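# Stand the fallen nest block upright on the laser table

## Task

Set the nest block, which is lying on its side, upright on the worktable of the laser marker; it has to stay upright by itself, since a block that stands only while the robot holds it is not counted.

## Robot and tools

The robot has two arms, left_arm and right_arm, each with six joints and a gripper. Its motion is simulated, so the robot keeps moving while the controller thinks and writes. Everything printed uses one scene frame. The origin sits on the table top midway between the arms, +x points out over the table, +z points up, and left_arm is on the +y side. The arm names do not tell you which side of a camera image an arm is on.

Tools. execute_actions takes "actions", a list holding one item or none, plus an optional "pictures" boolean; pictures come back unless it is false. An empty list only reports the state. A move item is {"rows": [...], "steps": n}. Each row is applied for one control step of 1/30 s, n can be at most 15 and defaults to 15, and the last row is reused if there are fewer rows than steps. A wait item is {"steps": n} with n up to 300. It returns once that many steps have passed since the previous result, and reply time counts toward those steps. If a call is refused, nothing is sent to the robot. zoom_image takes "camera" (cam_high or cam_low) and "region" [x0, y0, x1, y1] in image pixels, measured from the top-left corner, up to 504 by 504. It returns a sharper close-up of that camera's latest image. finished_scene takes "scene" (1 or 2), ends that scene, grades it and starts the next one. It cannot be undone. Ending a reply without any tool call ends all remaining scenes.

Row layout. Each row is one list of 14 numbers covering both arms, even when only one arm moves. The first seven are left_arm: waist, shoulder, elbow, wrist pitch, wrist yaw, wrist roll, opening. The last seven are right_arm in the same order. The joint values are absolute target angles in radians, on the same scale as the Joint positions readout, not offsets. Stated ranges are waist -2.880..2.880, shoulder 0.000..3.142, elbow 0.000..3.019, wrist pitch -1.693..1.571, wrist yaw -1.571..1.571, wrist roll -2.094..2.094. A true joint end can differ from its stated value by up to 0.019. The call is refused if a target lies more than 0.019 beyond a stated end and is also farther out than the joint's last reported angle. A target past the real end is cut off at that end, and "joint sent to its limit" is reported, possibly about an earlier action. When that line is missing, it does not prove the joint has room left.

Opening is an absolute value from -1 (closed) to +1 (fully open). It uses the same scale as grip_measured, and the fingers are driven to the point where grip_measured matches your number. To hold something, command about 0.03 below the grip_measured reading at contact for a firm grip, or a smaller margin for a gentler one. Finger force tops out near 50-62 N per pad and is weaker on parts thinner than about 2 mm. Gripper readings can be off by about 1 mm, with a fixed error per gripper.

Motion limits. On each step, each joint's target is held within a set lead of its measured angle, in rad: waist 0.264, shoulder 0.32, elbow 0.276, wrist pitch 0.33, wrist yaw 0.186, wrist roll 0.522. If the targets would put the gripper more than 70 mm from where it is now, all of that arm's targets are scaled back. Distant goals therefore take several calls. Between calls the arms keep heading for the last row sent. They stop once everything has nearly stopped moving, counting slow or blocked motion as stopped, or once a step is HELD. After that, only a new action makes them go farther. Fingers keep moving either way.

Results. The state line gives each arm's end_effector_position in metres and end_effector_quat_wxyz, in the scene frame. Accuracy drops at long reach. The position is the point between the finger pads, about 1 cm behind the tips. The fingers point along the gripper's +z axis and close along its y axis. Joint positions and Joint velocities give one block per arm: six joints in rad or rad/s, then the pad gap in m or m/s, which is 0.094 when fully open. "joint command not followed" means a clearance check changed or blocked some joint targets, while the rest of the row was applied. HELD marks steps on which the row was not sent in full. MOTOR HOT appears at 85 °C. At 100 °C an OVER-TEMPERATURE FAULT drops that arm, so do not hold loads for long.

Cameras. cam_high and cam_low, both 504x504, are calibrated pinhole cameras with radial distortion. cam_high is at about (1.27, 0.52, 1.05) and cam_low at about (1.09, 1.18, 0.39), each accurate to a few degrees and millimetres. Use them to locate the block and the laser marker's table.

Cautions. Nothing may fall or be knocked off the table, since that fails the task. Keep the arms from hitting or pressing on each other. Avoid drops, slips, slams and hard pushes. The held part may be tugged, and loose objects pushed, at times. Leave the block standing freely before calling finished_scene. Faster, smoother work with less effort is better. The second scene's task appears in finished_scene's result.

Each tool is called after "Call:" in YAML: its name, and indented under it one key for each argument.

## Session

Call:
execute_actions:
  actions: []

Scene clock: 0.00 s of 4200.00 s.
left_arm: end_effector_position=(+0.0202, +0.4967, +0.2217) grip_measured=+1.000 end_effector_quat_wxyz=(+0.232, -0.191, +0.943, +0.143) | right_arm: end_effector_position=(+0.5861, -0.7227, +0.2776) grip_measured=+1.000 end_effector_quat_wxyz=(-0.365, -0.448, -0.518, +0.631)
Joint positions: left_arm=[ 1.459  0.475  0.666 -1.369  0.398  1.105  0.094] | right_arm=[-0.663  2.057  1.563  0.697  1.257 -0.526  0.094]
Joint velocities: left_arm=[-0.005 -0.015 -0.007  0.007 -0.081  0.037  0.   ] | right_arm=[-0.005 -0.005 -0.017 -0.002 -0.037 -0.007  0.   ]
Motor temperatures (°C, as the motors report them): left_arm=[25 26 26 25 24 26] | right_arm=[26 26 29 27 25 23]

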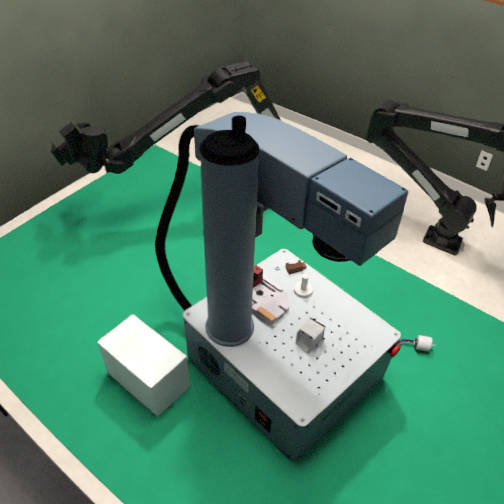

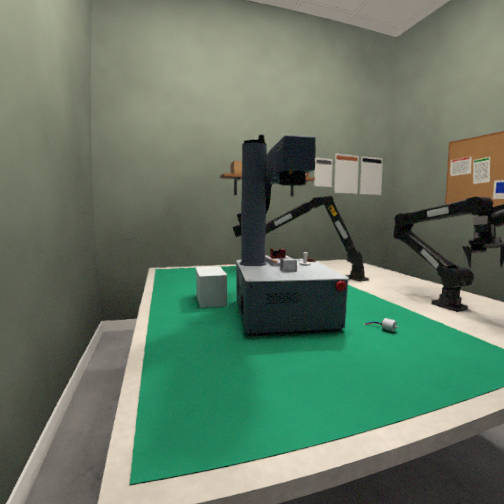

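Call:
zoom_image:
  camera: "cam_high"
  region: [240, 270, 400, 390]

Region (240, 270, 400, 390) of cam_high's 504x504 image, scaled by 3.150, with more detail than that image has; it fills the top 378 rows of this view, and the rest is white.

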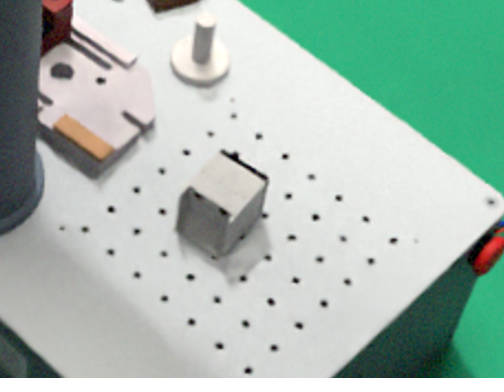

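Call:
execute_actions:
  actions:
    - {"rows":[[-0.22,1.5,1.4,-1.3,0,0,1,0.3,1.2,1.3,-1.5,0,-0.44,1]],"steps":15}
  pictures: false

Call:
execute_actions:
  actions:
    - {"rows":[[-0.22,1.9,1.9,-1.5,0,0,1,0.3,1.2,1.3,-1.5,0,-0.44,1]],"steps":15}

Scene clock: 31.03 s of 4200.00 s.
left_arm: end_effector_position=(+0.1943, +0.6303, +0.2711) grip_measured=+1.000 end_effector_quat_wxyz=(+0.098, -0.271, +0.955, +0.069) | right_arm: end_effector_position=(+0.6830, -0.4942, +0.3052) grip_measured=+1.000 end_effector_quat_wxyz=(+0.442, +0.138, +0.741, -0.486)
Joint positions: left_arm=[ 0.801  1.217  1.219 -1.332  0.008  0.373  0.094] | right_arm=[-0.366  1.731  1.328  0.204  0.808 -0.503  0.094]
Joint velocities: left_arm=[-1.187  1.353  0.833  0.037 -0.037 -1.004  0.   ] | right_arm=[ 0.816 -0.747 -0.09  -0.94  -0.784 -0.022  0.   ]
Motor temperatures (°C, as the motors report them): left_arm=[25 26 30 25 24 26] | right_arm=[26 28 33 27 25 23]
Steps of this call (steps 1 to 90: nothing new was sent; then 27.53 s passed at rest; steps 91 to 105: all 15 steps of this action). Readings (joint positions):
91: left_arm=[1.446 0.487 0.676 -1.369 0.348 1.064] | right_arm=[-0.659 2.050 1.551 0.680 1.228 -0.523]
92: left_arm=[1.406 0.520 0.702 -1.369 0.284 1.004] | right_arm=[-0.655 2.030 1.521 0.642 1.194 -0.521]
94: left_arm=[1.302 0.626 0.784 -1.364 0.170 0.891] | right_arm=[-0.631 1.985 1.458 0.570 1.133 -0.516]
98: left_arm=[1.099 0.860 0.961 -1.346 0.041 0.680] | right_arm=[-0.550 1.895 1.380 0.432 1.014 -0.510]
105: the state above

Scene clock: 31.53 s of 4200.00 s.
left_arm: end_effector_position=(+0.4708, +0.5156, +0.1838) grip_measured=+1.000 end_effector_quat_wxyz=(-0.005, -0.131, +0.991, -0.003) | right_arm: end_effector_position=(+0.6608, -0.2715, +0.3593) grip_measured=+1.000 end_effector_quat_wxyz=(+0.473, -0.081, +0.831, -0.282)
Joint positions: left_arm=[ 0.247  1.808  1.669 -1.442  0.004  0.111  0.094] | right_arm=[-0.101  1.449  1.304 -0.311  0.464 -0.42   0.094]
Joint velocities: left_arm=[-1.05   0.562  0.603 -0.042  0.051 -0.227  0.   ] | right_arm=[-0.005 -0.132 -0.002 -1.067 -0.432  0.462  0.   ]
Motor temperatures (°C, as the motors report them): left_arm=[25 26 30 25 24 26] | right_arm=[26 28 33 27 25 23]
Steps of this call (steps 1 to 15: all 15 steps of this action). Readings (joint positions):
1: left_arm=[0.761 1.264 1.251 -1.341 0.007 0.338] | right_arm=[-0.338 1.707 1.325 0.172 0.779 -0.503]
2: left_arm=[0.720 1.314 1.288 -1.365 0.005 0.306] | right_arm=[-0.310 1.682 1.322 0.140 0.749 -0.502]
4: left_arm=[0.640 1.411 1.360 -1.394 0.005 0.255] | right_arm=[-0.254 1.632 1.318 0.076 0.690 -0.501]
8: left_arm=[0.491 1.586 1.487 -1.423 0.005 0.185] | right_arm=[-0.140 1.527 1.313 -0.051 0.571 -0.499]
15: the state above

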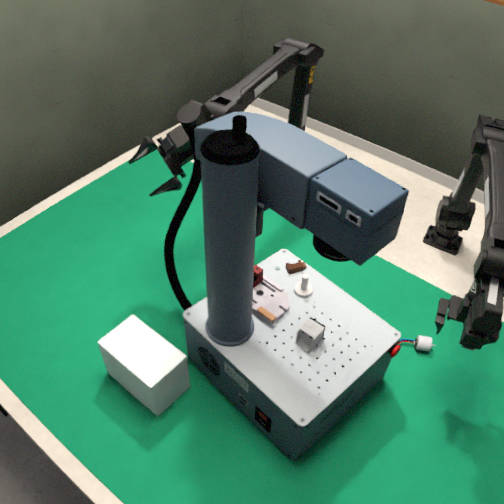

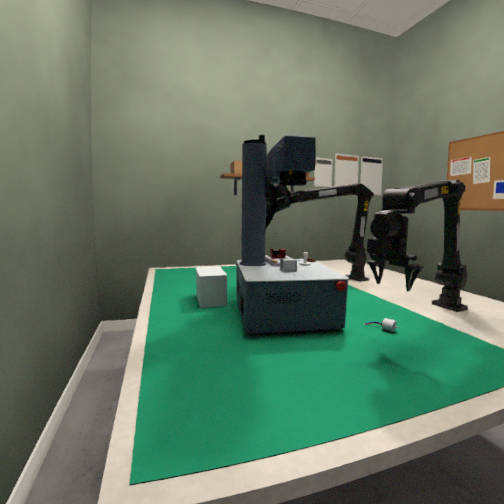

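Call:
execute_actions:
  actions:
    - {"rows":[[-0.22,1.72,1.85,-1.5,0,0,1,0.3,1.2,1.3,-1.5,0,-0.44,1]],"steps":15}

Scene clock: 34.90 s of 4200.00 s.
left_arm: end_effector_position=(+0.5226, +0.2651, +0.3226) grip_measured=+1.000 end_effector_quat_wxyz=(+0.124, +0.049, +0.991, -0.006) | right_arm: end_effector_position=(+0.3609, -0.0667, +0.2981) grip_measured=+1.000 end_effector_quat_wxyz=(+0.081, -0.433, +0.898, +0.003)
Joint positions: left_arm=[-0.213  1.683  1.845 -1.484  0.002  0.01   0.094] | right_arm=[ 0.307  1.206  1.29  -1.493 -0.002 -0.425  0.094]
Joint velocities: left_arm=[-0.005  0.063  0.002 -0.002  0.081 -0.081  0.   ] | right_arm=[-0.024 -0.024 -0.022  0.007  0.051  0.037  0.   ]
Motor temperatures (°C, as the motors report them): left_arm=[25 27 30 25 24 26] | right_arm=[26 28 33 27 25 23]
Steps of this call (steps 1 to 45: the robot went on to your last target; steps 46 to 86: nothing new was sent; steps 87 to 101: all 15 steps of this action). Readings (joint positions):
87: left_arm=[-0.213 1.860 1.866 -1.483 0.002 0.010] | right_arm=[0.307 1.206 1.290 -1.493 -0.002 -0.425]
88: left_arm=[-0.213 1.851 1.857 -1.483 0.002 0.010] | right_arm=[0.307 1.206 1.290 -1.493 -0.002 -0.425]
90: left_arm=[-0.213 1.818 1.845 -1.483 0.002 0.010] | right_arm=[0.307 1.206 1.290 -1.493 -0.002 -0.425]
94: left_arm=[-0.213 1.738 1.845 -1.484 0.002 0.010] | right_arm=[0.307 1.206 1.290 -1.493 -0.002 -0.425]
101: the state above

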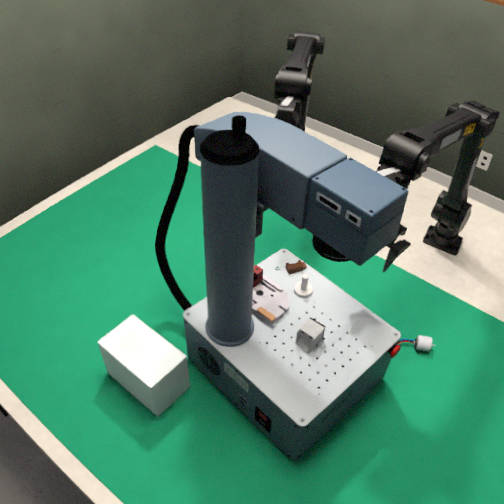

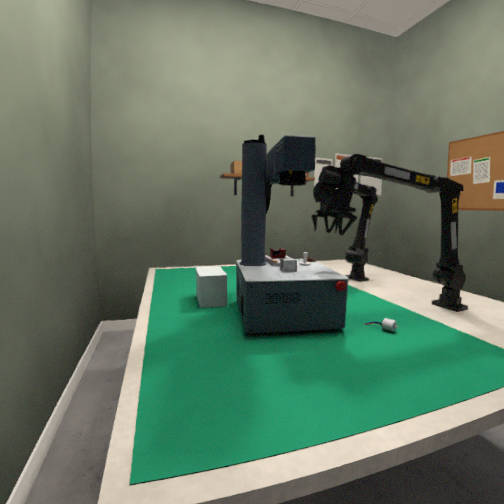

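Call:
execute_actions:
  actions:
    - {"rows":[[-0.22,2.02,2.02,-1.5,0,0,1,0.3,1.2,1.3,-1.5,0,-0.44,1]],"steps":15}

Scene clock: 37.70 s of 4200.00 s.
left_arm: end_effector_position=(+0.5944, +0.2557, +0.1952) grip_measured=+1.000 end_effector_quat_wxyz=(+0.033, +0.052, +0.998, -0.001) | right_arm: end_effector_position=(+0.3609, -0.0667, +0.2981) grip_measured=+1.000 end_effector_quat_wxyz=(+0.081, -0.433, +0.898, +0.003)
Joint positions: left_arm=[-0.219  2.007  1.994 -1.492 -0.002  0.01   0.094] | right_arm=[ 0.307  1.206  1.29  -1.493 -0.002 -0.425  0.094]
Joint velocities: left_arm=[-0.054 -0.024 -0.007 -0.002 -0.007  0.051  0.   ] | right_arm=[-0.024 -0.005 -0.002 -0.017  0.051 -0.007  0.   ]
Motor temperatures (°C, as the motors report them): left_arm=[25 27 30 25 24 26] | right_arm=[26 28 33 27 25 23]
Steps of this call (steps 1 to 15: the robot went on to your last target; steps 16 to 69: nothing new was sent; steps 70 to 84: all 15 steps of this action). Readings (joint positions):
70: left_arm=[-0.213 1.696 1.850 -1.486 0.002 0.010] | right_arm=[0.307 1.206 1.290 -1.493 -0.002 -0.425]
71: left_arm=[-0.213 1.711 1.872 -1.488 0.002 0.010] | right_arm=[0.307 1.206 1.290 -1.493 -0.002 -0.425]
73: left_arm=[-0.213 1.759 1.915 -1.488 0.002 0.010] | right_arm=[0.307 1.206 1.290 -1.493 -0.002 -0.425]
77: left_arm=[-0.213 1.869 1.959 -1.488 0.002 0.010] | right_arm=[0.307 1.206 1.290 -1.493 -0.002 -0.425]
84: the state above

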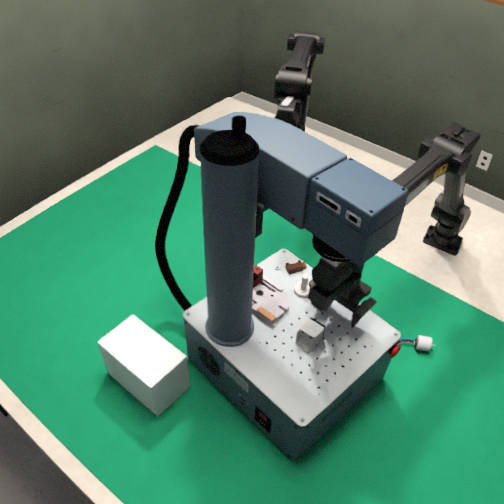

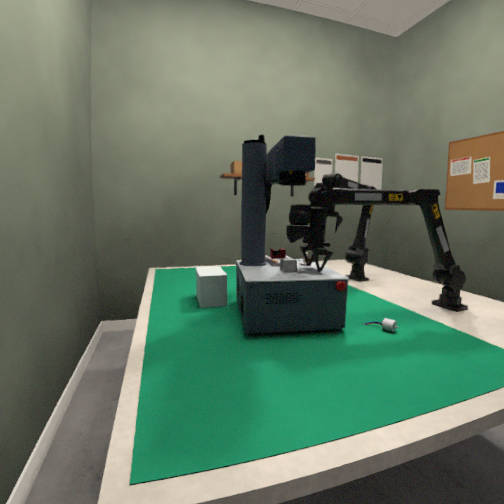

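Call:
execute_actions:
  actions:
    - {"rows":[[-0.22,2.09,2.13,-1.45,0,0,1,0.3,1.2,1.3,-1.5,0,-0.44,1]],"steps":15}

Call:
zoom_image:
  camera: "cam_high"
  region: [240, 250, 400, 390]

Scene clock: 41.23 s of 4200.00 s.
left_arm: end_effector_position=(+0.6269, +0.2516, +0.2077) grip_measured=+1.000 end_effector_quat_wxyz=(+0.074, +0.052, +0.996, -0.002) | right_arm: end_effector_position=(+0.3609, -0.0667, +0.2981) grip_measured=+1.000 end_effector_quat_wxyz=(+0.081, -0.433, +0.898, +0.003)
Joint positions: left_arm=[-0.22   2.049  2.089 -1.462 -0.002  0.01   0.094] | right_arm=[ 0.307  1.206  1.29  -1.493 -0.002 -0.425  0.094]
Joint velocities: left_arm=[-0.005 -0.015  0.012  0.007 -0.022 -0.037  0.   ] | right_arm=[-0.024 -0.005 -0.002 -0.002 -0.022  0.051  0.   ]
Motor temperatures (°C, as the motors report them): left_arm=[25 27 30 25 24 26] | right_arm=[26 27 33 27 25 23]
Steps of this call (steps 1 to 15: the robot went on to your last target; steps 16 to 90: nothing new was sent; then 0.03 s passed at rest; steps 91 to 105: all 15 steps of this action). Readings (joint positions):
91: left_arm=[-0.220 2.010 2.004 -1.492 -0.002 0.010] | right_arm=[0.307 1.206 1.290 -1.493 -0.002 -0.425]
92: left_arm=[-0.220 2.022 2.028 -1.489 -0.002 0.010] | right_arm=[0.307 1.206 1.290 -1.493 -0.002 -0.425]
94: left_arm=[-0.220 2.042 2.074 -1.472 -0.002 0.010] | right_arm=[0.307 1.206 1.290 -1.493 -0.002 -0.425]
98: left_arm=[-0.220 2.048 2.089 -1.462 -0.002 0.010] | right_arm=[0.307 1.206 1.290 -1.493 -0.002 -0.425]
105: the state above

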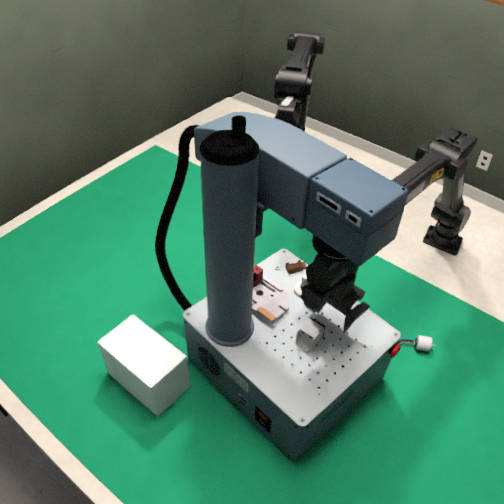

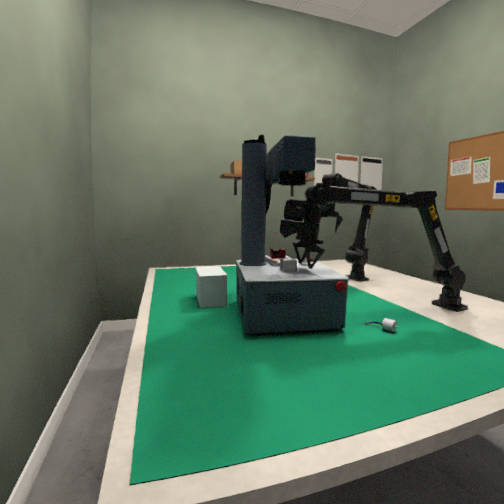

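Region (240, 250, 400, 390) of cam_high's 504x504 image, scaled by 3.150, with more detail than that image has; it fills the top 441 rows of this view, and the rest is white.

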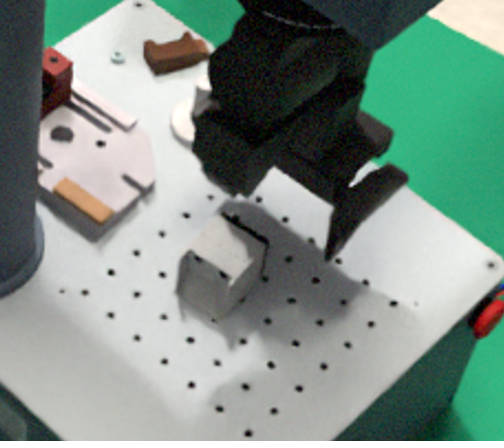

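Call:
execute_actions:
  actions:
    - {"rows":[[-0.22,2.17,2.24,-1.42,0,0,1,0.3,1.2,1.3,-1.5,0,-0.44,1]],"steps":15}

Call:
zoom_image:
  camera: "cam_high"
  region: [240, 250, 400, 390]

Scene clock: 46.43 s of 4200.00 s.
left_arm: end_effector_position=(+0.6659, +0.2479, +0.2005) grip_measured=+1.000 end_effector_quat_wxyz=(+0.104, +0.052, +0.993, -0.004) | right_arm: end_effector_position=(+0.3609, -0.0667, +0.2981) grip_measured=+1.000 end_effector_quat_wxyz=(+0.081, -0.433, +0.898, +0.003)
Joint positions: left_arm=[-0.22   2.134  2.203 -1.431 -0.002  0.01   0.094] | right_arm=[ 0.307  1.206  1.29  -1.493 -0.002 -0.425  0.094]
Joint velocities: left_arm=[-0.005 -0.005 -0.012 -0.007 -0.066 -0.081  0.   ] | right_arm=[ 0.005 -0.005 -0.012 -0.007  0.007  0.051  0.   ]
Motor temperatures (°C, as the motors report them): left_arm=[25 28 31 25 24 26] | right_arm=[26 27 33 27 25 23]
Steps of this call (steps 1 to 15: the robot went on to your last target; steps 16 to 90: nothing new was sent; then 1.70 s passed at rest; steps 91 to 105: all 15 steps of this action). Readings (joint positions):
91: left_arm=[-0.220 2.055 2.101 -1.462 -0.002 0.010] | right_arm=[0.307 1.206 1.290 -1.493 -0.002 -0.425]
92: left_arm=[-0.220 2.072 2.135 -1.460 -0.002 0.010] | right_arm=[0.307 1.206 1.290 -1.493 -0.002 -0.425]
94: left_arm=[-0.220 2.105 2.191 -1.439 -0.002 0.010] | right_arm=[0.307 1.206 1.290 -1.493 -0.002 -0.425]
98: left_arm=[-0.220 2.126 2.203 -1.431 -0.002 0.010] | right_arm=[0.307 1.206 1.290 -1.493 -0.002 -0.425]
105: the state above

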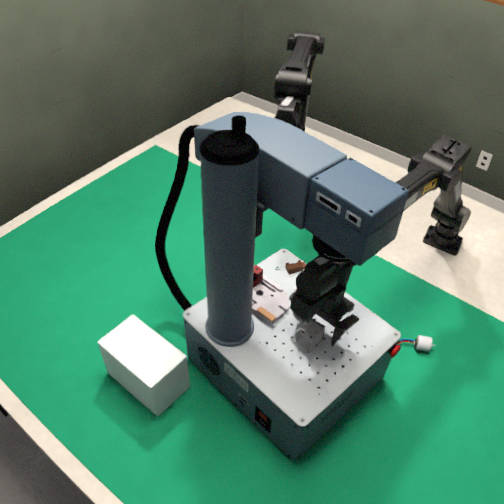

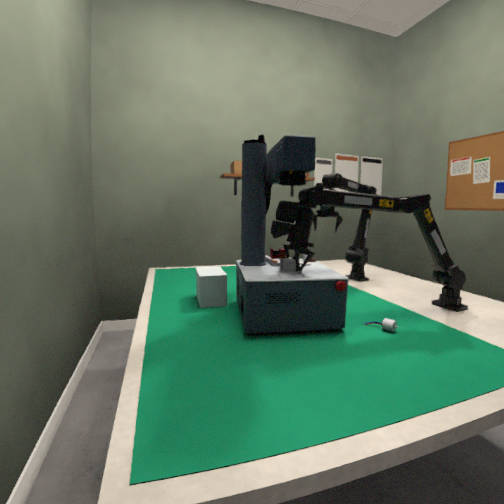

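Region (240, 250, 400, 390) of cam_high's 504x504 image, scaled by 3.150, with more detail than that image has; it fills the top 441 rows of this view, and the rest is white.

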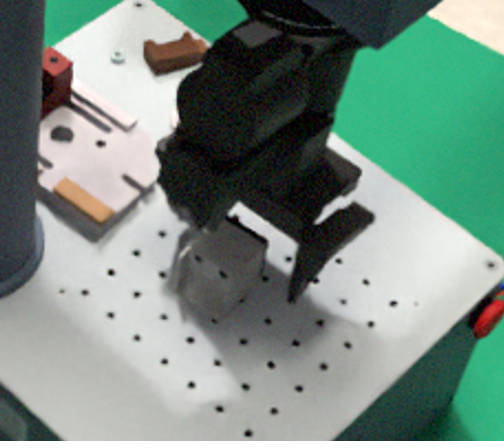

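Call:
execute_actions:
  actions:
    - {"rows":[[-0.22,2.22,2.26,-1.40,0,0,1,0.3,1.2,1.3,-1.5,0,-0.44,1]],"steps":15}
  pictures: false

Scene clock: 49.20 s of 4200.00 s.
left_arm: end_effector_position=(+0.6764, +0.2462, +0.1941) grip_measured=+1.000 end_effector_quat_wxyz=(+0.111, +0.052, +0.992, -0.004) | right_arm: end_effector_position=(+0.3609, -0.0667, +0.2981) grip_measured=+1.000 end_effector_quat_wxyz=(+0.081, -0.433, +0.898, +0.003)
Joint positions: left_arm=[-0.222  2.159  2.228 -1.416 -0.002  0.009  0.094] | right_arm=[ 0.307  1.206  1.29  -1.493 -0.002 -0.425  0.094]
Joint velocities: left_arm=[-0.005 -0.005 -0.002 -0.012  0.066  0.007  0.   ] | right_arm=[-0.005 -0.005 -0.007 -0.017 -0.007 -0.007  0.   ]
Motor temperatures (°C, as the motors report them): left_arm=[25 28 31 25 24 26] | right_arm=[26 27 33 27 25 23]
Steps of this call (steps 1 to 15: the robot went on to your last target; steps 16 to 68: nothing new was sent; steps 69 to 83: all 15 steps of this action). Readings (joint positions):
69: left_arm=[-0.220 2.136 2.205 -1.431 -0.002 0.010] | right_arm=[0.307 1.206 1.290 -1.493 -0.002 -0.425]
70: left_arm=[-0.220 2.141 2.212 -1.428 -0.002 0.010] | right_arm=[0.307 1.206 1.290 -1.493 -0.002 -0.425]
72: left_arm=[-0.220 2.153 2.221 -1.420 -0.002 0.010] | right_arm=[0.307 1.206 1.290 -1.493 -0.002 -0.425]
76: left_arm=[-0.222 2.159 2.227 -1.416 -0.003 0.009] | right_arm=[0.307 1.206 1.290 -1.493 -0.002 -0.425]
83: the state above

Call:
execute_actions:
  actions:
    - {"rows":[[-0.22,2.16,2.23,-1.416,0,0,-0.3,0.3,1.2,1.3,-1.5,0,-0.44,1]],"steps":15}
  pictures: false

Scene clock: 52.27 s of 4200.00 s.
left_arm: end_effector_position=(+0.6764, +0.2467, +0.1941) grip_measured=-0.156 end_effector_quat_wxyz=(+0.111, +0.052, +0.992, -0.004) | right_arm: end_effector_position=(+0.3609, -0.0667, +0.2981) grip_measured=+1.000 end_effector_quat_wxyz=(+0.081, -0.433, +0.898, +0.003)
Joint positions: left_arm=[-0.221  2.159  2.228 -1.416 -0.002  0.009  0.04 ] | right_arm=[ 0.307  1.206  1.29  -1.493 -0.002 -0.425  0.094]
Joint velocities: left_arm=[-0.005  0.005 -0.002 -0.007 -0.066 -0.007 -0.001] | right_arm=[-0.005 -0.005  0.007 -0.012  0.037  0.022  0.   ]
Motor temperatures (°C, as the motors report them): left_arm=[25 28 31 25 24 26] | right_arm=[26 27 33 27 25 23]
Steps of this call (steps 1 to 15: the robot went on to your last target; steps 16 to 77: nothing new was sent; steps 78 to 92: all 15 steps of this action). Readings (joint positions):
78: left_arm=[-0.222 2.159 2.228 -1.416 -0.003 0.009] | right_arm=[0.307 1.206 1.290 -1.493 -0.002 -0.425]
79: left_arm=[-0.222 2.159 2.228 -1.416 -0.003 0.009] | right_arm=[0.307 1.206 1.290 -1.493 -0.002 -0.425]
81: left_arm=[-0.221 2.159 2.228 -1.416 -0.003 0.009] | right_arm=[0.307 1.206 1.290 -1.493 -0.002 -0.425]
85: left_arm=[-0.221 2.159 2.228 -1.416 -0.002 0.009] | right_arm=[0.307 1.206 1.290 -1.493 -0.002 -0.425]
92: the state above

Call:
execute_actions:
  actions:
    - {"rows":[[-0.22,1.9,1.7,-1.3,0,0,-0.2,0.3,1.2,1.3,-1.5,0,-0.44,1]],"steps":15}
  pictures: false

Call:
execute_actions:
  actions:
    - {"rows":[[-0.45,1.6,1.0,-0.3,0,0,-0.2,0.3,1.2,1.3,-1.5,0,-0.44,1]],"steps":15}
  pictures: false

Call:
execute_actions:
  actions:
    - {"rows":[[-0.65,1.575,0.64,1.17,0,0,-0.2,0.3,1.2,1.3,-1.5,0,-0.44,1]],"steps":15}

Scene clock: 57.60 s of 4200.00 s.
left_arm: end_effector_position=(+0.5558, +0.2580, +0.1939) grip_measured=-0.156 end_effector_quat_wxyz=(+0.076, +0.051, +0.996, -0.003) | right_arm: end_effector_position=(+0.3609, -0.0667, +0.2981) grip_measured=+1.000 end_effector_quat_wxyz=(+0.081, -0.433, +0.898, +0.003)
Joint positions: left_arm=[-0.221  1.834  1.725 -1.31  -0.001  0.007  0.04 ] | right_arm=[ 0.307  1.206  1.29  -1.493 -0.002 -0.425  0.094]
Joint velocities: left_arm=[ 0.005 -0.005  0.012 -0.012 -0.066  0.125  0.001] | right_arm=[-0.005  0.005 -0.007 -0.002  0.022  0.022  0.   ]
Motor temperatures (°C, as the motors report them): left_arm=[25 29 31 25 24 26] | right_arm=[26 27 33 27 25 23]
Steps of this call (steps 1 to 15: the robot went on to your last target; steps 16 to 90: nothing new was sent; then 1.83 s passed at rest; steps 91 to 105: all 15 steps of this action). Readings (joint positions):
91: left_arm=[-0.221 2.141 2.195 -1.392 -0.002 0.009] | right_arm=[0.307 1.206 1.290 -1.493 -0.002 -0.425]
92: left_arm=[-0.221 2.091 2.115 -1.346 -0.002 0.008] | right_arm=[0.307 1.206 1.290 -1.493 -0.002 -0.425]
94: left_arm=[-0.221 1.979 1.932 -1.312 -0.002 0.008] | right_arm=[0.307 1.206 1.290 -1.493 -0.002 -0.425]
98: left_arm=[-0.221 1.837 1.731 -1.310 -0.000 0.008] | right_arm=[0.307 1.206 1.290 -1.493 -0.002 -0.425]
105: the state above

Scene clock: 58.10 s of 4200.00 s.
left_arm: end_effector_position=(+0.5146, +0.1559, +0.1963) grip_measured=-0.157 end_effector_quat_wxyz=(+0.377, +0.129, +0.916, -0.036) | right_arm: end_effector_position=(+0.3609, -0.0667, +0.2981) grip_measured=+1.000 end_effector_quat_wxyz=(+0.081, -0.433, +0.898, +0.003)
Joint positions: left_arm=[-0.415  1.478  1.097 -0.413 -0.038  0.006  0.04 ] | right_arm=[ 0.307  1.206  1.29  -1.493 -0.002 -0.425  0.094]
Joint velocities: left_arm=[-0.005 -0.2   -0.447  0.93   0.066  0.037 -0.001] | right_arm=[ 0.005 -0.005 -0.002 -0.007 -0.022 -0.007  0.   ]
Motor temperatures (°C, as the motors report them): left_arm=[25 29 31 25 24 26] | right_arm=[26 27 33 27 25 23]
Steps of this call (steps 1 to 15: all 15 steps of this action). Readings (joint positions):
1: left_arm=[-0.226 1.824 1.707 -1.283 -0.003 0.007] | right_arm=[0.307 1.206 1.290 -1.493 -0.002 -0.425]
2: left_arm=[-0.233 1.795 1.665 -1.224 -0.009 0.006] | right_arm=[0.307 1.206 1.290 -1.493 -0.002 -0.425]
4: left_arm=[-0.267 1.730 1.564 -1.113 -0.011 0.006] | right_arm=[0.307 1.206 1.290 -1.493 -0.002 -0.425]
8: left_arm=[-0.372 1.598 1.347 -0.833 -0.023 0.006] | right_arm=[0.307 1.206 1.290 -1.493 -0.002 -0.425]
15: the state above

Scene clock: 58.60 s of 4200.00 s.
left_arm: end_effector_position=(+0.4689, +0.0812, +0.1744) grip_measured=-0.157 end_effector_quat_wxyz=(+0.544, +0.177, +0.813, -0.107) | right_arm: end_effector_position=(+0.3609, -0.0667, +0.2981) grip_measured=+1.000 end_effector_quat_wxyz=(+0.081, -0.433, +0.898, +0.003)
Joint positions: left_arm=[-0.561  1.452  0.755  0.302 -0.025  0.009  0.04 ] | right_arm=[ 0.307  1.206  1.29  -1.493 -0.002 -0.425  0.094]
Joint velocities: left_arm=[-0.659  0.532 -0.94   2.156  0.3    0.007  0.   ] | right_arm=[ 0.005 -0.005  0.002 -0.012 -0.007  0.007  0.   ]
Motor temperatures (°C, as the motors report them): left_arm=[25 29 31 25 24 26] | right_arm=[26 27 33 27 25 23]
Steps of this call (steps 1 to 15: all 15 steps of this action). Readings (joint positions):
1: left_arm=[-0.417 1.471 1.079 -0.379 -0.041 0.006] | right_arm=[0.307 1.206 1.290 -1.493 -0.002 -0.425]
2: left_arm=[-0.422 1.461 1.056 -0.339 -0.053 0.006] | right_arm=[0.307 1.206 1.290 -1.493 -0.002 -0.425]
4: left_arm=[-0.436 1.448 1.012 -0.254 -0.066 0.006] | right_arm=[0.307 1.206 1.290 -1.493 -0.002 -0.425]
8: left_arm=[-0.464 1.431 0.927 -0.075 -0.074 0.006] | right_arm=[0.307 1.206 1.290 -1.493 -0.002 -0.425]
15: the state above

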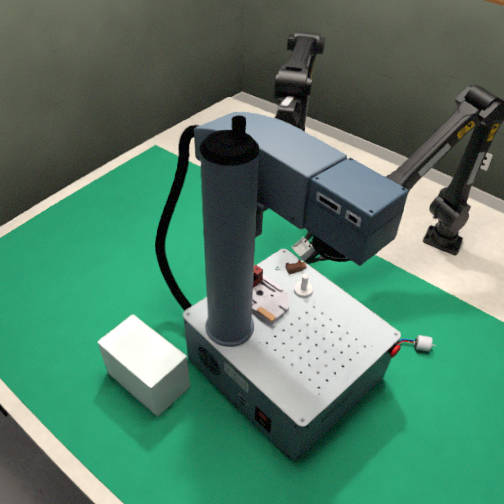

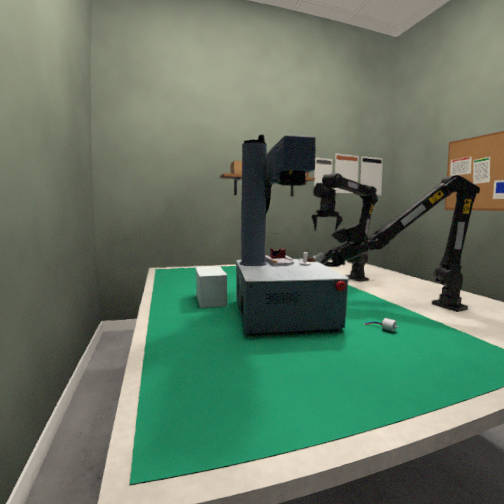

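Call:
execute_actions:
  actions:
    - {"steps":30}

Call:
zoom_image:
  camera: "cam_low"
  region: [260, 170, 420, 290]

Scene clock: 62.80 s of 4200.00 s.
left_arm: end_effector_position=(+0.4324, +0.0357, +0.2376) grip_measured=-0.157 end_effector_quat_wxyz=(+0.740, +0.172, +0.619, -0.198) | right_arm: end_effector_position=(+0.3609, -0.0667, +0.2981) grip_measured=+1.000 end_effector_quat_wxyz=(+0.081, -0.433, +0.898, +0.003)
Joint positions: left_arm=[-0.655  1.579  0.615  1.14   0.002  0.009  0.04 ] | right_arm=[ 0.307  1.206  1.29  -1.493 -0.002 -0.425  0.094]
Joint velocities: left_arm=[ 0.015 -0.024 -0.002 -0.017 -0.022 -0.022 -0.   ] | right_arm=[ 0.015 -0.005  0.022  0.002  0.022  0.051  0.   ]
Motor temperatures (°C, as the motors report them): left_arm=[25 28 30 25 24 26] | right_arm=[26 27 33 27 25 23]
Steps of this call (steps 1 to 30: the robot went on to your last target; steps 31 to 90: nothing new was sent; then 1.20 s passed at rest). Readings (joint positions):
1: left_arm=[-0.584 1.474 0.719 0.387 -0.015 0.009] | right_arm=[0.307 1.206 1.290 -1.493 -0.002 -0.425]
2: left_arm=[-0.609 1.503 0.685 0.486 -0.007 0.009] | right_arm=[0.307 1.206 1.290 -1.493 -0.002 -0.425]
4: left_arm=[-0.651 1.564 0.636 0.664 0.001 0.009] | right_arm=[0.307 1.206 1.290 -1.493 -0.002 -0.425]
8: left_arm=[-0.670 1.614 0.614 0.986 0.003 0.009] | right_arm=[0.307 1.206 1.290 -1.493 -0.002 -0.425]
90: the state above
All arms were judged still, so your last target was given up. Only a new action makes them travel on or press farther. Fingers that are still opening or closing keep moving.

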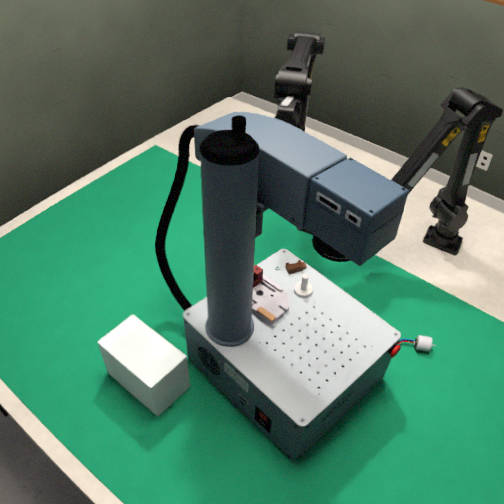

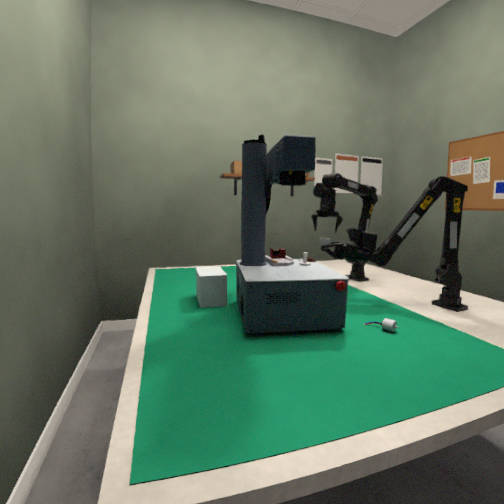

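Region (260, 170, 420, 290) of cam_low's 504x504 image, scaled by 3.150, with more detail than that image has; it fills the top 378 rows of this view, and the rest is white.

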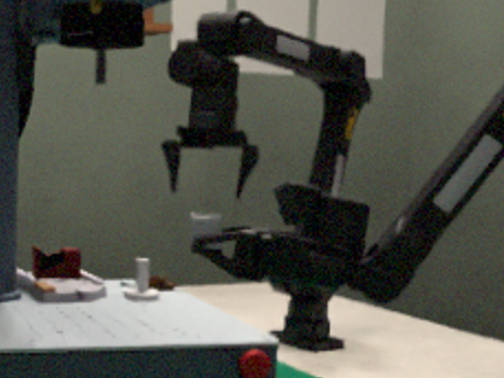

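Call:
execute_actions:
  actions:
    - {"rows":[[-0.655,1.58,0.615,1.14,0,0,-0.2,0.43,1.58,1.72,-1.68,0,-0.44,1]],"steps":15}

Call:
zoom_image:
  camera: "cam_low"
  region: [260, 170, 420, 290]

Scene clock: 69.57 s of 4200.00 s.
left_arm: end_effector_position=(+0.4324, +0.0357, +0.2376) grip_measured=-0.157 end_effector_quat_wxyz=(+0.740, +0.172, +0.619, -0.198) | right_arm: end_effector_position=(+0.4265, +0.0354, +0.2903) grip_measured=+1.000 end_effector_quat_wxyz=(-0.011, -0.491, +0.871, -0.002)
Joint positions: left_arm=[-0.655  1.579  0.615  1.14   0.002  0.009  0.04 ] | right_arm=[ 0.436  1.608  1.686 -1.67   0.001 -0.425  0.094]
Joint velocities: left_arm=[ 0.005 -0.005 -0.002 -0.022 -0.007  0.066 -0.   ] | right_arm=[-0.005 -0.103  0.012 -0.081  0.037  0.081  0.   ]
Motor temperatures (°C, as the motors report them): left_arm=[25 28 30 25 24 26] | right_arm=[26 27 33 27 25 23]
Steps of this call (steps 1 to 90: nothing new was sent; then 3.27 s passed at rest; steps 91 to 105: all 15 steps of this action). Readings (joint positions):
91: left_arm=[-0.655 1.579 0.615 1.140 0.002 0.009] | right_arm=[0.312 1.221 1.306 -1.518 -0.000 -0.425]
92: left_arm=[-0.655 1.579 0.615 1.140 0.002 0.009] | right_arm=[0.323 1.257 1.353 -1.572 0.001 -0.425]
94: left_arm=[-0.655 1.579 0.615 1.140 0.002 0.009] | right_arm=[0.359 1.360 1.468 -1.621 0.001 -0.425]
98: left_arm=[-0.655 1.579 0.615 1.140 0.002 0.009] | right_arm=[0.418 1.561 1.673 -1.654 0.001 -0.425]
105: the state above

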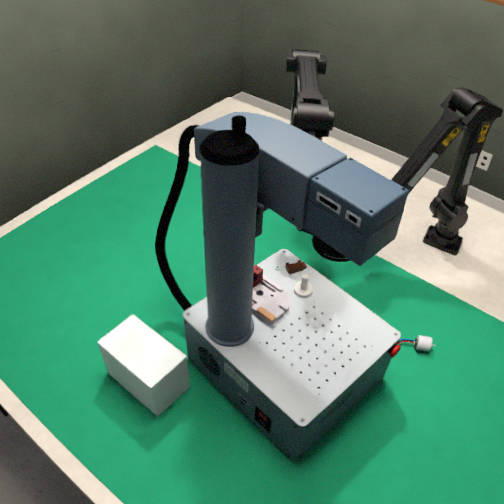

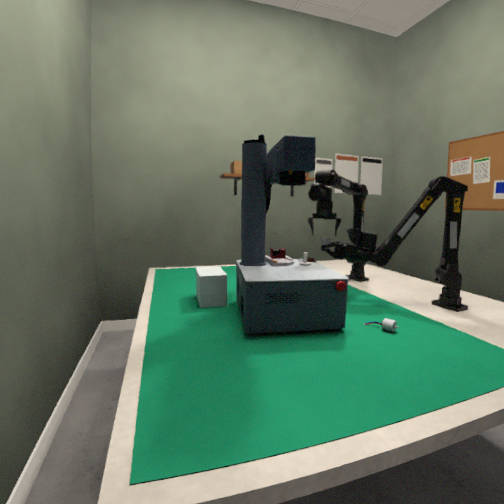

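Region (260, 170, 420, 290) of cam_low's 504x504 image, scaled by 3.150, with more detail than that image has; it fills the top 378 rows of this view, and the rest is white.

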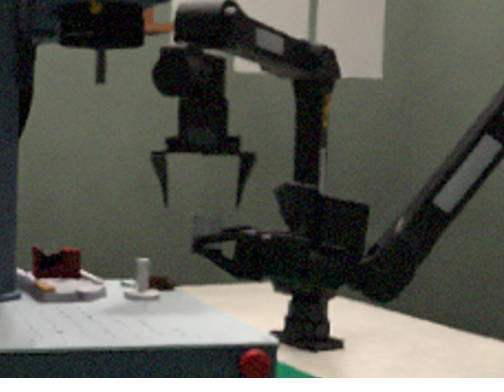

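Call:
execute_actions:
  actions:
    - {"rows":[[-0.655,1.58,0.615,1.14,0,0,-0.2,0.44,1.70,1.70,-1.58,0,-0.44,1]],"steps":15}

Scene clock: 72.27 s of 4200.00 s.
left_arm: end_effector_position=(+0.4307, +0.0376, +0.2285) grip_measured=-0.157 end_effector_quat_wxyz=(+0.733, +0.171, +0.628, -0.197) | right_arm: end_effector_position=(+0.4531, +0.0545, +0.2487) grip_measured=+1.000 end_effector_quat_wxyz=(-0.013, -0.492, +0.870, -0.000)
Joint positions: left_arm=[-0.655  1.584  0.603  1.135 -0.001  0.003  0.04 ] | right_arm=[ 0.436  1.696  1.687 -1.588 -0.002 -0.427  0.094]
Joint velocities: left_arm=[ 0.005  0.015 -0.007 -0.012  0.037  0.022  0.001] | right_arm=[-0.015 -0.015  0.027 -0.012 -0.007 -0.037  0.   ]
Motor temperatures (°C, as the motors report them): left_arm=[25 28 30 25 24 26] | right_arm=[26 27 34 27 25 23]
Steps of this call (steps 1 to 30: the robot went on to your last target; steps 31 to 66: nothing new was sent; steps 67 to 81: all 15 steps of this action). Readings (joint positions):
67: left_arm=[-0.655 1.579 0.615 1.140 0.002 0.009] | right_arm=[0.436 1.600 1.686 -1.663 0.001 -0.425]
68: left_arm=[-0.655 1.579 0.615 1.140 0.002 0.009] | right_arm=[0.436 1.607 1.687 -1.639 0.001 -0.425]
70: left_arm=[-0.655 1.579 0.615 1.140 0.002 0.009] | right_arm=[0.436 1.632 1.687 -1.605 0.001 -0.425]
74: left_arm=[-0.655 1.582 0.609 1.135 -0.001 0.003] | right_arm=[0.436 1.688 1.687 -1.589 -0.002 -0.426]
81: the state above

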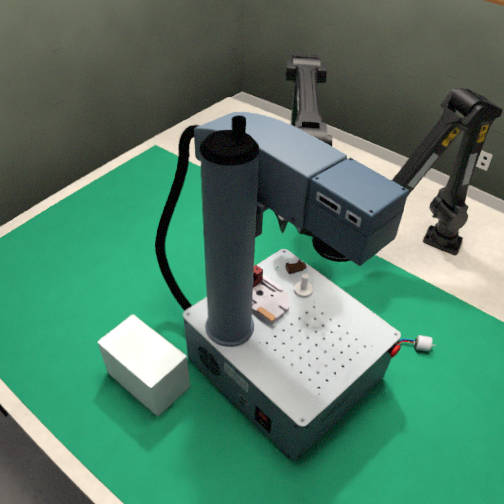

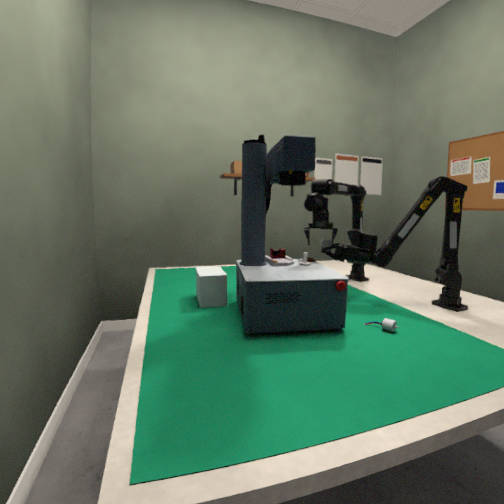

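Call:
execute_actions:
  actions:
    - {"rows":[[-0.655,1.58,0.615,1.14,0,0,-0.2,0.44,1.62,1.64,-1.60,0,-0.44,1]],"steps":15}

Call:
zoom_image:
  camera: "cam_low"
  region: [260, 170, 420, 290]

Scene clock: 76.23 s of 4200.00 s.
left_arm: end_effector_position=(+0.4304, +0.0374, +0.2281) grip_measured=-0.157 end_effector_quat_wxyz=(+0.733, +0.171, +0.628, -0.197) | right_arm: end_effector_position=(+0.4347, +0.0418, +0.2633) grip_measured=+1.000 end_effector_quat_wxyz=(-0.006, -0.492, +0.870, +0.000)
Joint positions: left_arm=[-0.655  1.584  0.602  1.135 -0.     0.003  0.04 ] | right_arm=[ 0.436  1.627  1.638 -1.595 -0.002 -0.427  0.094]
Joint velocities: left_arm=[-0.024  0.005 -0.017 -0.007 -0.022 -0.007 -0.001] | right_arm=[-0.015 -0.005  0.002 -0.002  0.022  0.051  0.   ]
Motor temperatures (°C, as the motors report them): left_arm=[25 28 30 25 24 26] | right_arm=[26 27 34 27 25 23]
Steps of this call (steps 1 to 15: the robot went on to your last target; steps 16 to 90: nothing new was sent; then 0.47 s passed at rest; steps 91 to 105: all 15 steps of this action). Readings (joint positions):
91: left_arm=[-0.655 1.584 0.603 1.135 -0.001 0.003] | right_arm=[0.436 1.692 1.682 -1.588 -0.002 -0.427]
92: left_arm=[-0.655 1.584 0.603 1.135 -0.000 0.003] | right_arm=[0.436 1.683 1.670 -1.587 -0.002 -0.427]
94: left_arm=[-0.655 1.584 0.602 1.135 -0.000 0.003] | right_arm=[0.436 1.659 1.647 -1.590 -0.002 -0.427]
98: left_arm=[-0.655 1.584 0.602 1.135 -0.000 0.003] | right_arm=[0.436 1.632 1.639 -1.595 -0.002 -0.427]
105: the state above

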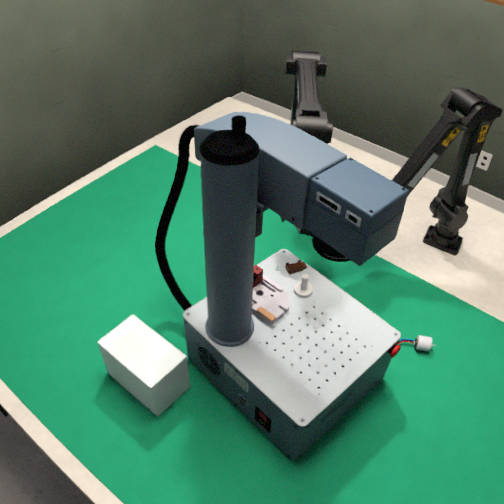

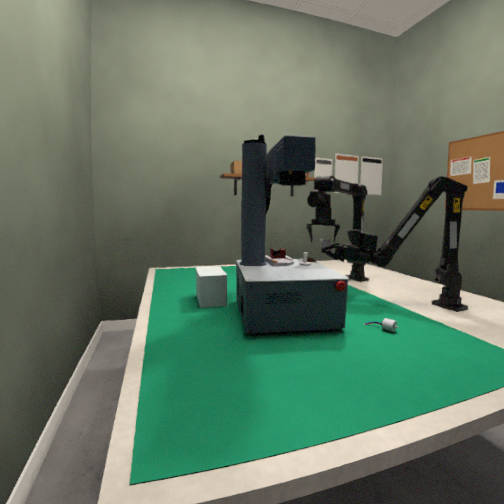

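Region (260, 170, 420, 290) of cam_low's 504x504 image, scaled by 3.150, with more detail than that image has; it fills the top 378 rows of this view, and the rest is white.

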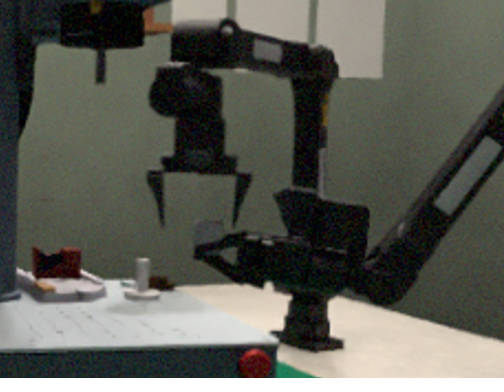

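Call:
execute_actions:
  actions:
    - {"rows":[[-0.655,1.584,0.602,1.135,0,0,-0.2,0.436,1.67,1.61,-1.56,0,-0.44,1]],"steps":15}
  pictures: false

Scene clock: 79.53 s of 4200.00 s.
left_arm: end_effector_position=(+0.4304, +0.0374, +0.2281) grip_measured=-0.157 end_effector_quat_wxyz=(+0.733, +0.171, +0.628, -0.197) | right_arm: end_effector_position=(+0.4364, +0.0430, +0.2359) grip_measured=+1.000 end_effector_quat_wxyz=(-0.025, -0.492, +0.870, -0.001)
Joint positions: left_arm=[-0.655  1.584  0.602  1.135 -0.     0.003  0.04 ] | right_arm=[ 0.436  1.659  1.606 -1.569 -0.002 -0.427  0.094]
Joint velocities: left_arm=[ 0.005  0.005 -0.007 -0.012  0.022  0.022  0.   ] | right_arm=[-0.005 -0.015  0.002 -0.007 -0.022  0.081  0.   ]
Motor temperatures (°C, as the motors report them): left_arm=[25 28 29 25 24 26] | right_arm=[26 27 33 27 25 23]
Steps of this call (steps 1 to 15: the robot went on to your last target; steps 16 to 84: nothing new was sent; steps 85 to 99: all 15 steps of this action). Readings (joint positions):
85: left_arm=[-0.655 1.584 0.602 1.135 -0.000 0.003] | right_arm=[0.436 1.628 1.635 -1.591 -0.002 -0.427]
86: left_arm=[-0.655 1.584 0.602 1.135 -0.000 0.003] | right_arm=[0.436 1.628 1.630 -1.583 -0.002 -0.427]
88: left_arm=[-0.655 1.584 0.602 1.135 -0.000 0.003] | right_arm=[0.436 1.633 1.619 -1.573 -0.002 -0.427]
92: left_arm=[-0.655 1.584 0.602 1.135 -0.000 0.003] | right_arm=[0.436 1.652 1.608 -1.570 -0.002 -0.427]
99: the state above

No contact with the left arm this time. Closing the right gripper.

Call:
execute_actions:
  actions:
    - {"rows":[[-0.655,1.584,0.602,1.135,0,0,-0.2,0.436,1.66,1.606,-1.57,0,-0.44,-0.3]],"steps":15}

Scene clock: 82.70 s of 4200.00 s.
left_arm: end_effector_position=(+0.4311, +0.0381, +0.2264) grip_measured=-0.157 end_effector_quat_wxyz=(+0.732, +0.169, +0.631, -0.196) | right_arm: end_effector_position=(+0.4242, +0.0520, +0.2341) grip_measured=-0.155 end_effector_quat_wxyz=(-0.035, -0.503, +0.864, +0.006)
Joint positions: left_arm=[-0.655  1.586  0.602  1.132 -0.006  0.     0.04 ] | right_arm=[ 0.459  1.659  1.6   -1.581 -0.019 -0.428  0.04 ]
Joint velocities: left_arm=[ 0.005  0.005 -0.002  0.002 -0.081  0.051 -0.001] | right_arm=[-0.015 -0.005 -0.007 -0.017 -0.022 -0.037 -0.   ]
Motor temperatures (°C, as the motors report them): left_arm=[25 28 29 25 24 26] | right_arm=[26 27 33 27 25 23]
Steps of this call (steps 1 to 15: the robot went on to your last target; steps 16 to 80: nothing new was sent; steps 81 to 95: all 15 steps of this action). Readings (joint positions):
81: left_arm=[-0.655 1.584 0.602 1.135 -0.000 0.003] | right_arm=[0.436 1.659 1.606 -1.569 -0.002 -0.427]
82: left_arm=[-0.655 1.584 0.602 1.135 -0.000 0.003] | right_arm=[0.436 1.659 1.606 -1.569 -0.002 -0.427]
84: left_arm=[-0.655 1.585 0.604 1.132 0.000 0.003] | right_arm=[0.443 1.659 1.603 -1.580 -0.033 -0.428]
88: left_arm=[-0.655 1.586 0.602 1.132 -0.006 0.000] | right_arm=[0.459 1.659 1.600 -1.581 -0.018 -0.428]
95: the state above

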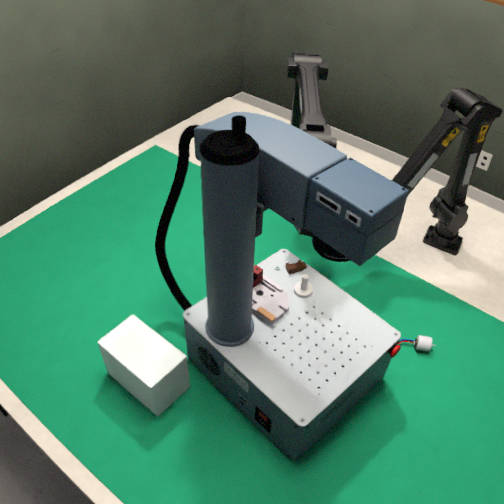

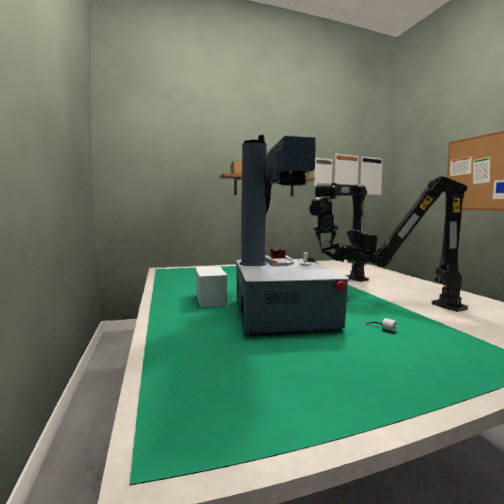

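Gripped at 40 mm. Releasing left, then lifting one step at a time.

Call:
execute_actions:
  actions:
    - {"rows":[[-0.655,1.586,0.602,1.132,0,0,1,0.459,1.66,1.60,-1.58,0,-0.43,-0.19]],"steps":15}
  pictures: false

Call:
execute_actions:
  actions:
    - {"rows":[[-0.655,1.586,0.602,1.132,0,0,1,0.459,1.56,1.62,-1.64,0,-0.43,-0.19]],"steps":15}

Scene clock: 87.70 s of 4200.00 s.
left_arm: end_effector_position=(+0.4309, +0.0378, +0.2264) grip_measured=+1.000 end_effector_quat_wxyz=(+0.731, +0.170, +0.630, -0.197) | right_arm: end_effector_position=(+0.4246, +0.0487, +0.2320) grip_measured=-0.155 end_effector_quat_wxyz=(-0.037, -0.503, +0.864, -0.003)
Joint positions: left_arm=[-0.655  1.586  0.602  1.132 -0.003  0.     0.094] | right_arm=[ 0.459  1.659  1.594 -1.581 -0.002 -0.428  0.04 ]
Joint velocities: left_arm=[ 0.005  0.005  0.012 -0.002 -0.007 -0.022  0.   ] | right_arm=[-0.005 -0.015 -0.017  0.017 -0.022 -0.051 -0.   ]
Motor temperatures (°C, as the motors report them): left_arm=[25 28 29 25 24 26] | right_arm=[26 27 33 27 25 23]
Steps of this call (steps 1 to 15: the robot went on to your last target; steps 16 to 90: nothing new was sent; then 1.50 s passed at rest; steps 91 to 105: all 15 steps of this action). Readings (joint positions):
91: left_arm=[-0.655 1.586 0.602 1.132 -0.005 0.000] | right_arm=[0.459 1.659 1.600 -1.581 -0.014 -0.428]
92: left_arm=[-0.655 1.586 0.602 1.132 -0.004 0.000] | right_arm=[0.459 1.659 1.599 -1.581 -0.007 -0.428]
94: left_arm=[-0.655 1.586 0.602 1.132 -0.003 0.000] | right_arm=[0.459 1.659 1.597 -1.581 -0.003 -0.428]
98: left_arm=[-0.655 1.586 0.602 1.132 -0.003 0.000] | right_arm=[0.459 1.659 1.594 -1.581 -0.002 -0.428]
105: the state above

Scene clock: 88.20 s of 4200.00 s.
left_arm: end_effector_position=(+0.4309, +0.0378, +0.2264) grip_measured=+1.000 end_effector_quat_wxyz=(+0.731, +0.170, +0.630, -0.197) | right_arm: end_effector_position=(+0.4046, +0.0342, +0.2754) grip_measured=-0.155 end_effector_quat_wxyz=(-0.017, -0.503, +0.864, -0.000)
Joint positions: left_arm=[-0.655  1.586  0.602  1.132 -0.003  0.     0.094] | right_arm=[ 0.459  1.564  1.594 -1.634 -0.002 -0.428  0.04 ]
Joint velocities: left_arm=[-0.005 -0.005 -0.002 -0.002  0.037 -0.022  0.   ] | right_arm=[-0.015  0.015 -0.002 -0.002  0.007 -0.11  -0.   ]
Motor temperatures (°C, as the motors report them): left_arm=[25 28 29 25 24 26] | right_arm=[26 27 33 27 25 23]
Steps of this call (steps 1 to 15: all 15 steps of this action). Readings (joint positions):
1: left_arm=[-0.655 1.586 0.602 1.132 -0.003 0.000] | right_arm=[0.459 1.655 1.594 -1.586 -0.002 -0.428]
2: left_arm=[-0.655 1.586 0.602 1.132 -0.003 0.000] | right_arm=[0.459 1.651 1.594 -1.601 -0.002 -0.428]
4: left_arm=[-0.655 1.586 0.602 1.132 -0.003 0.000] | right_arm=[0.459 1.632 1.594 -1.621 -0.002 -0.428]
8: left_arm=[-0.655 1.586 0.602 1.132 -0.003 0.000] | right_arm=[0.459 1.583 1.594 -1.631 -0.002 -0.428]
15: the state above

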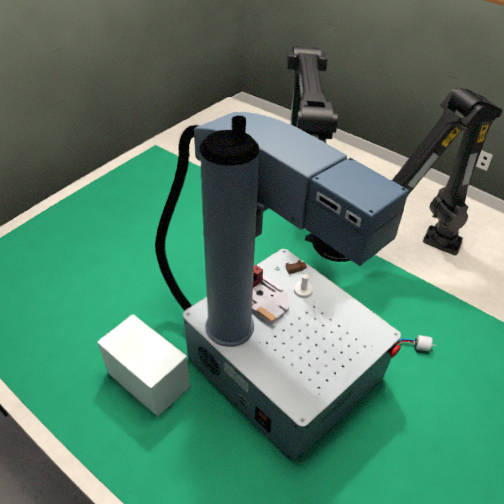

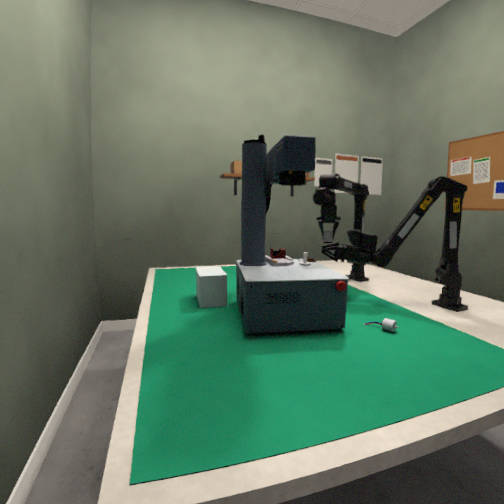

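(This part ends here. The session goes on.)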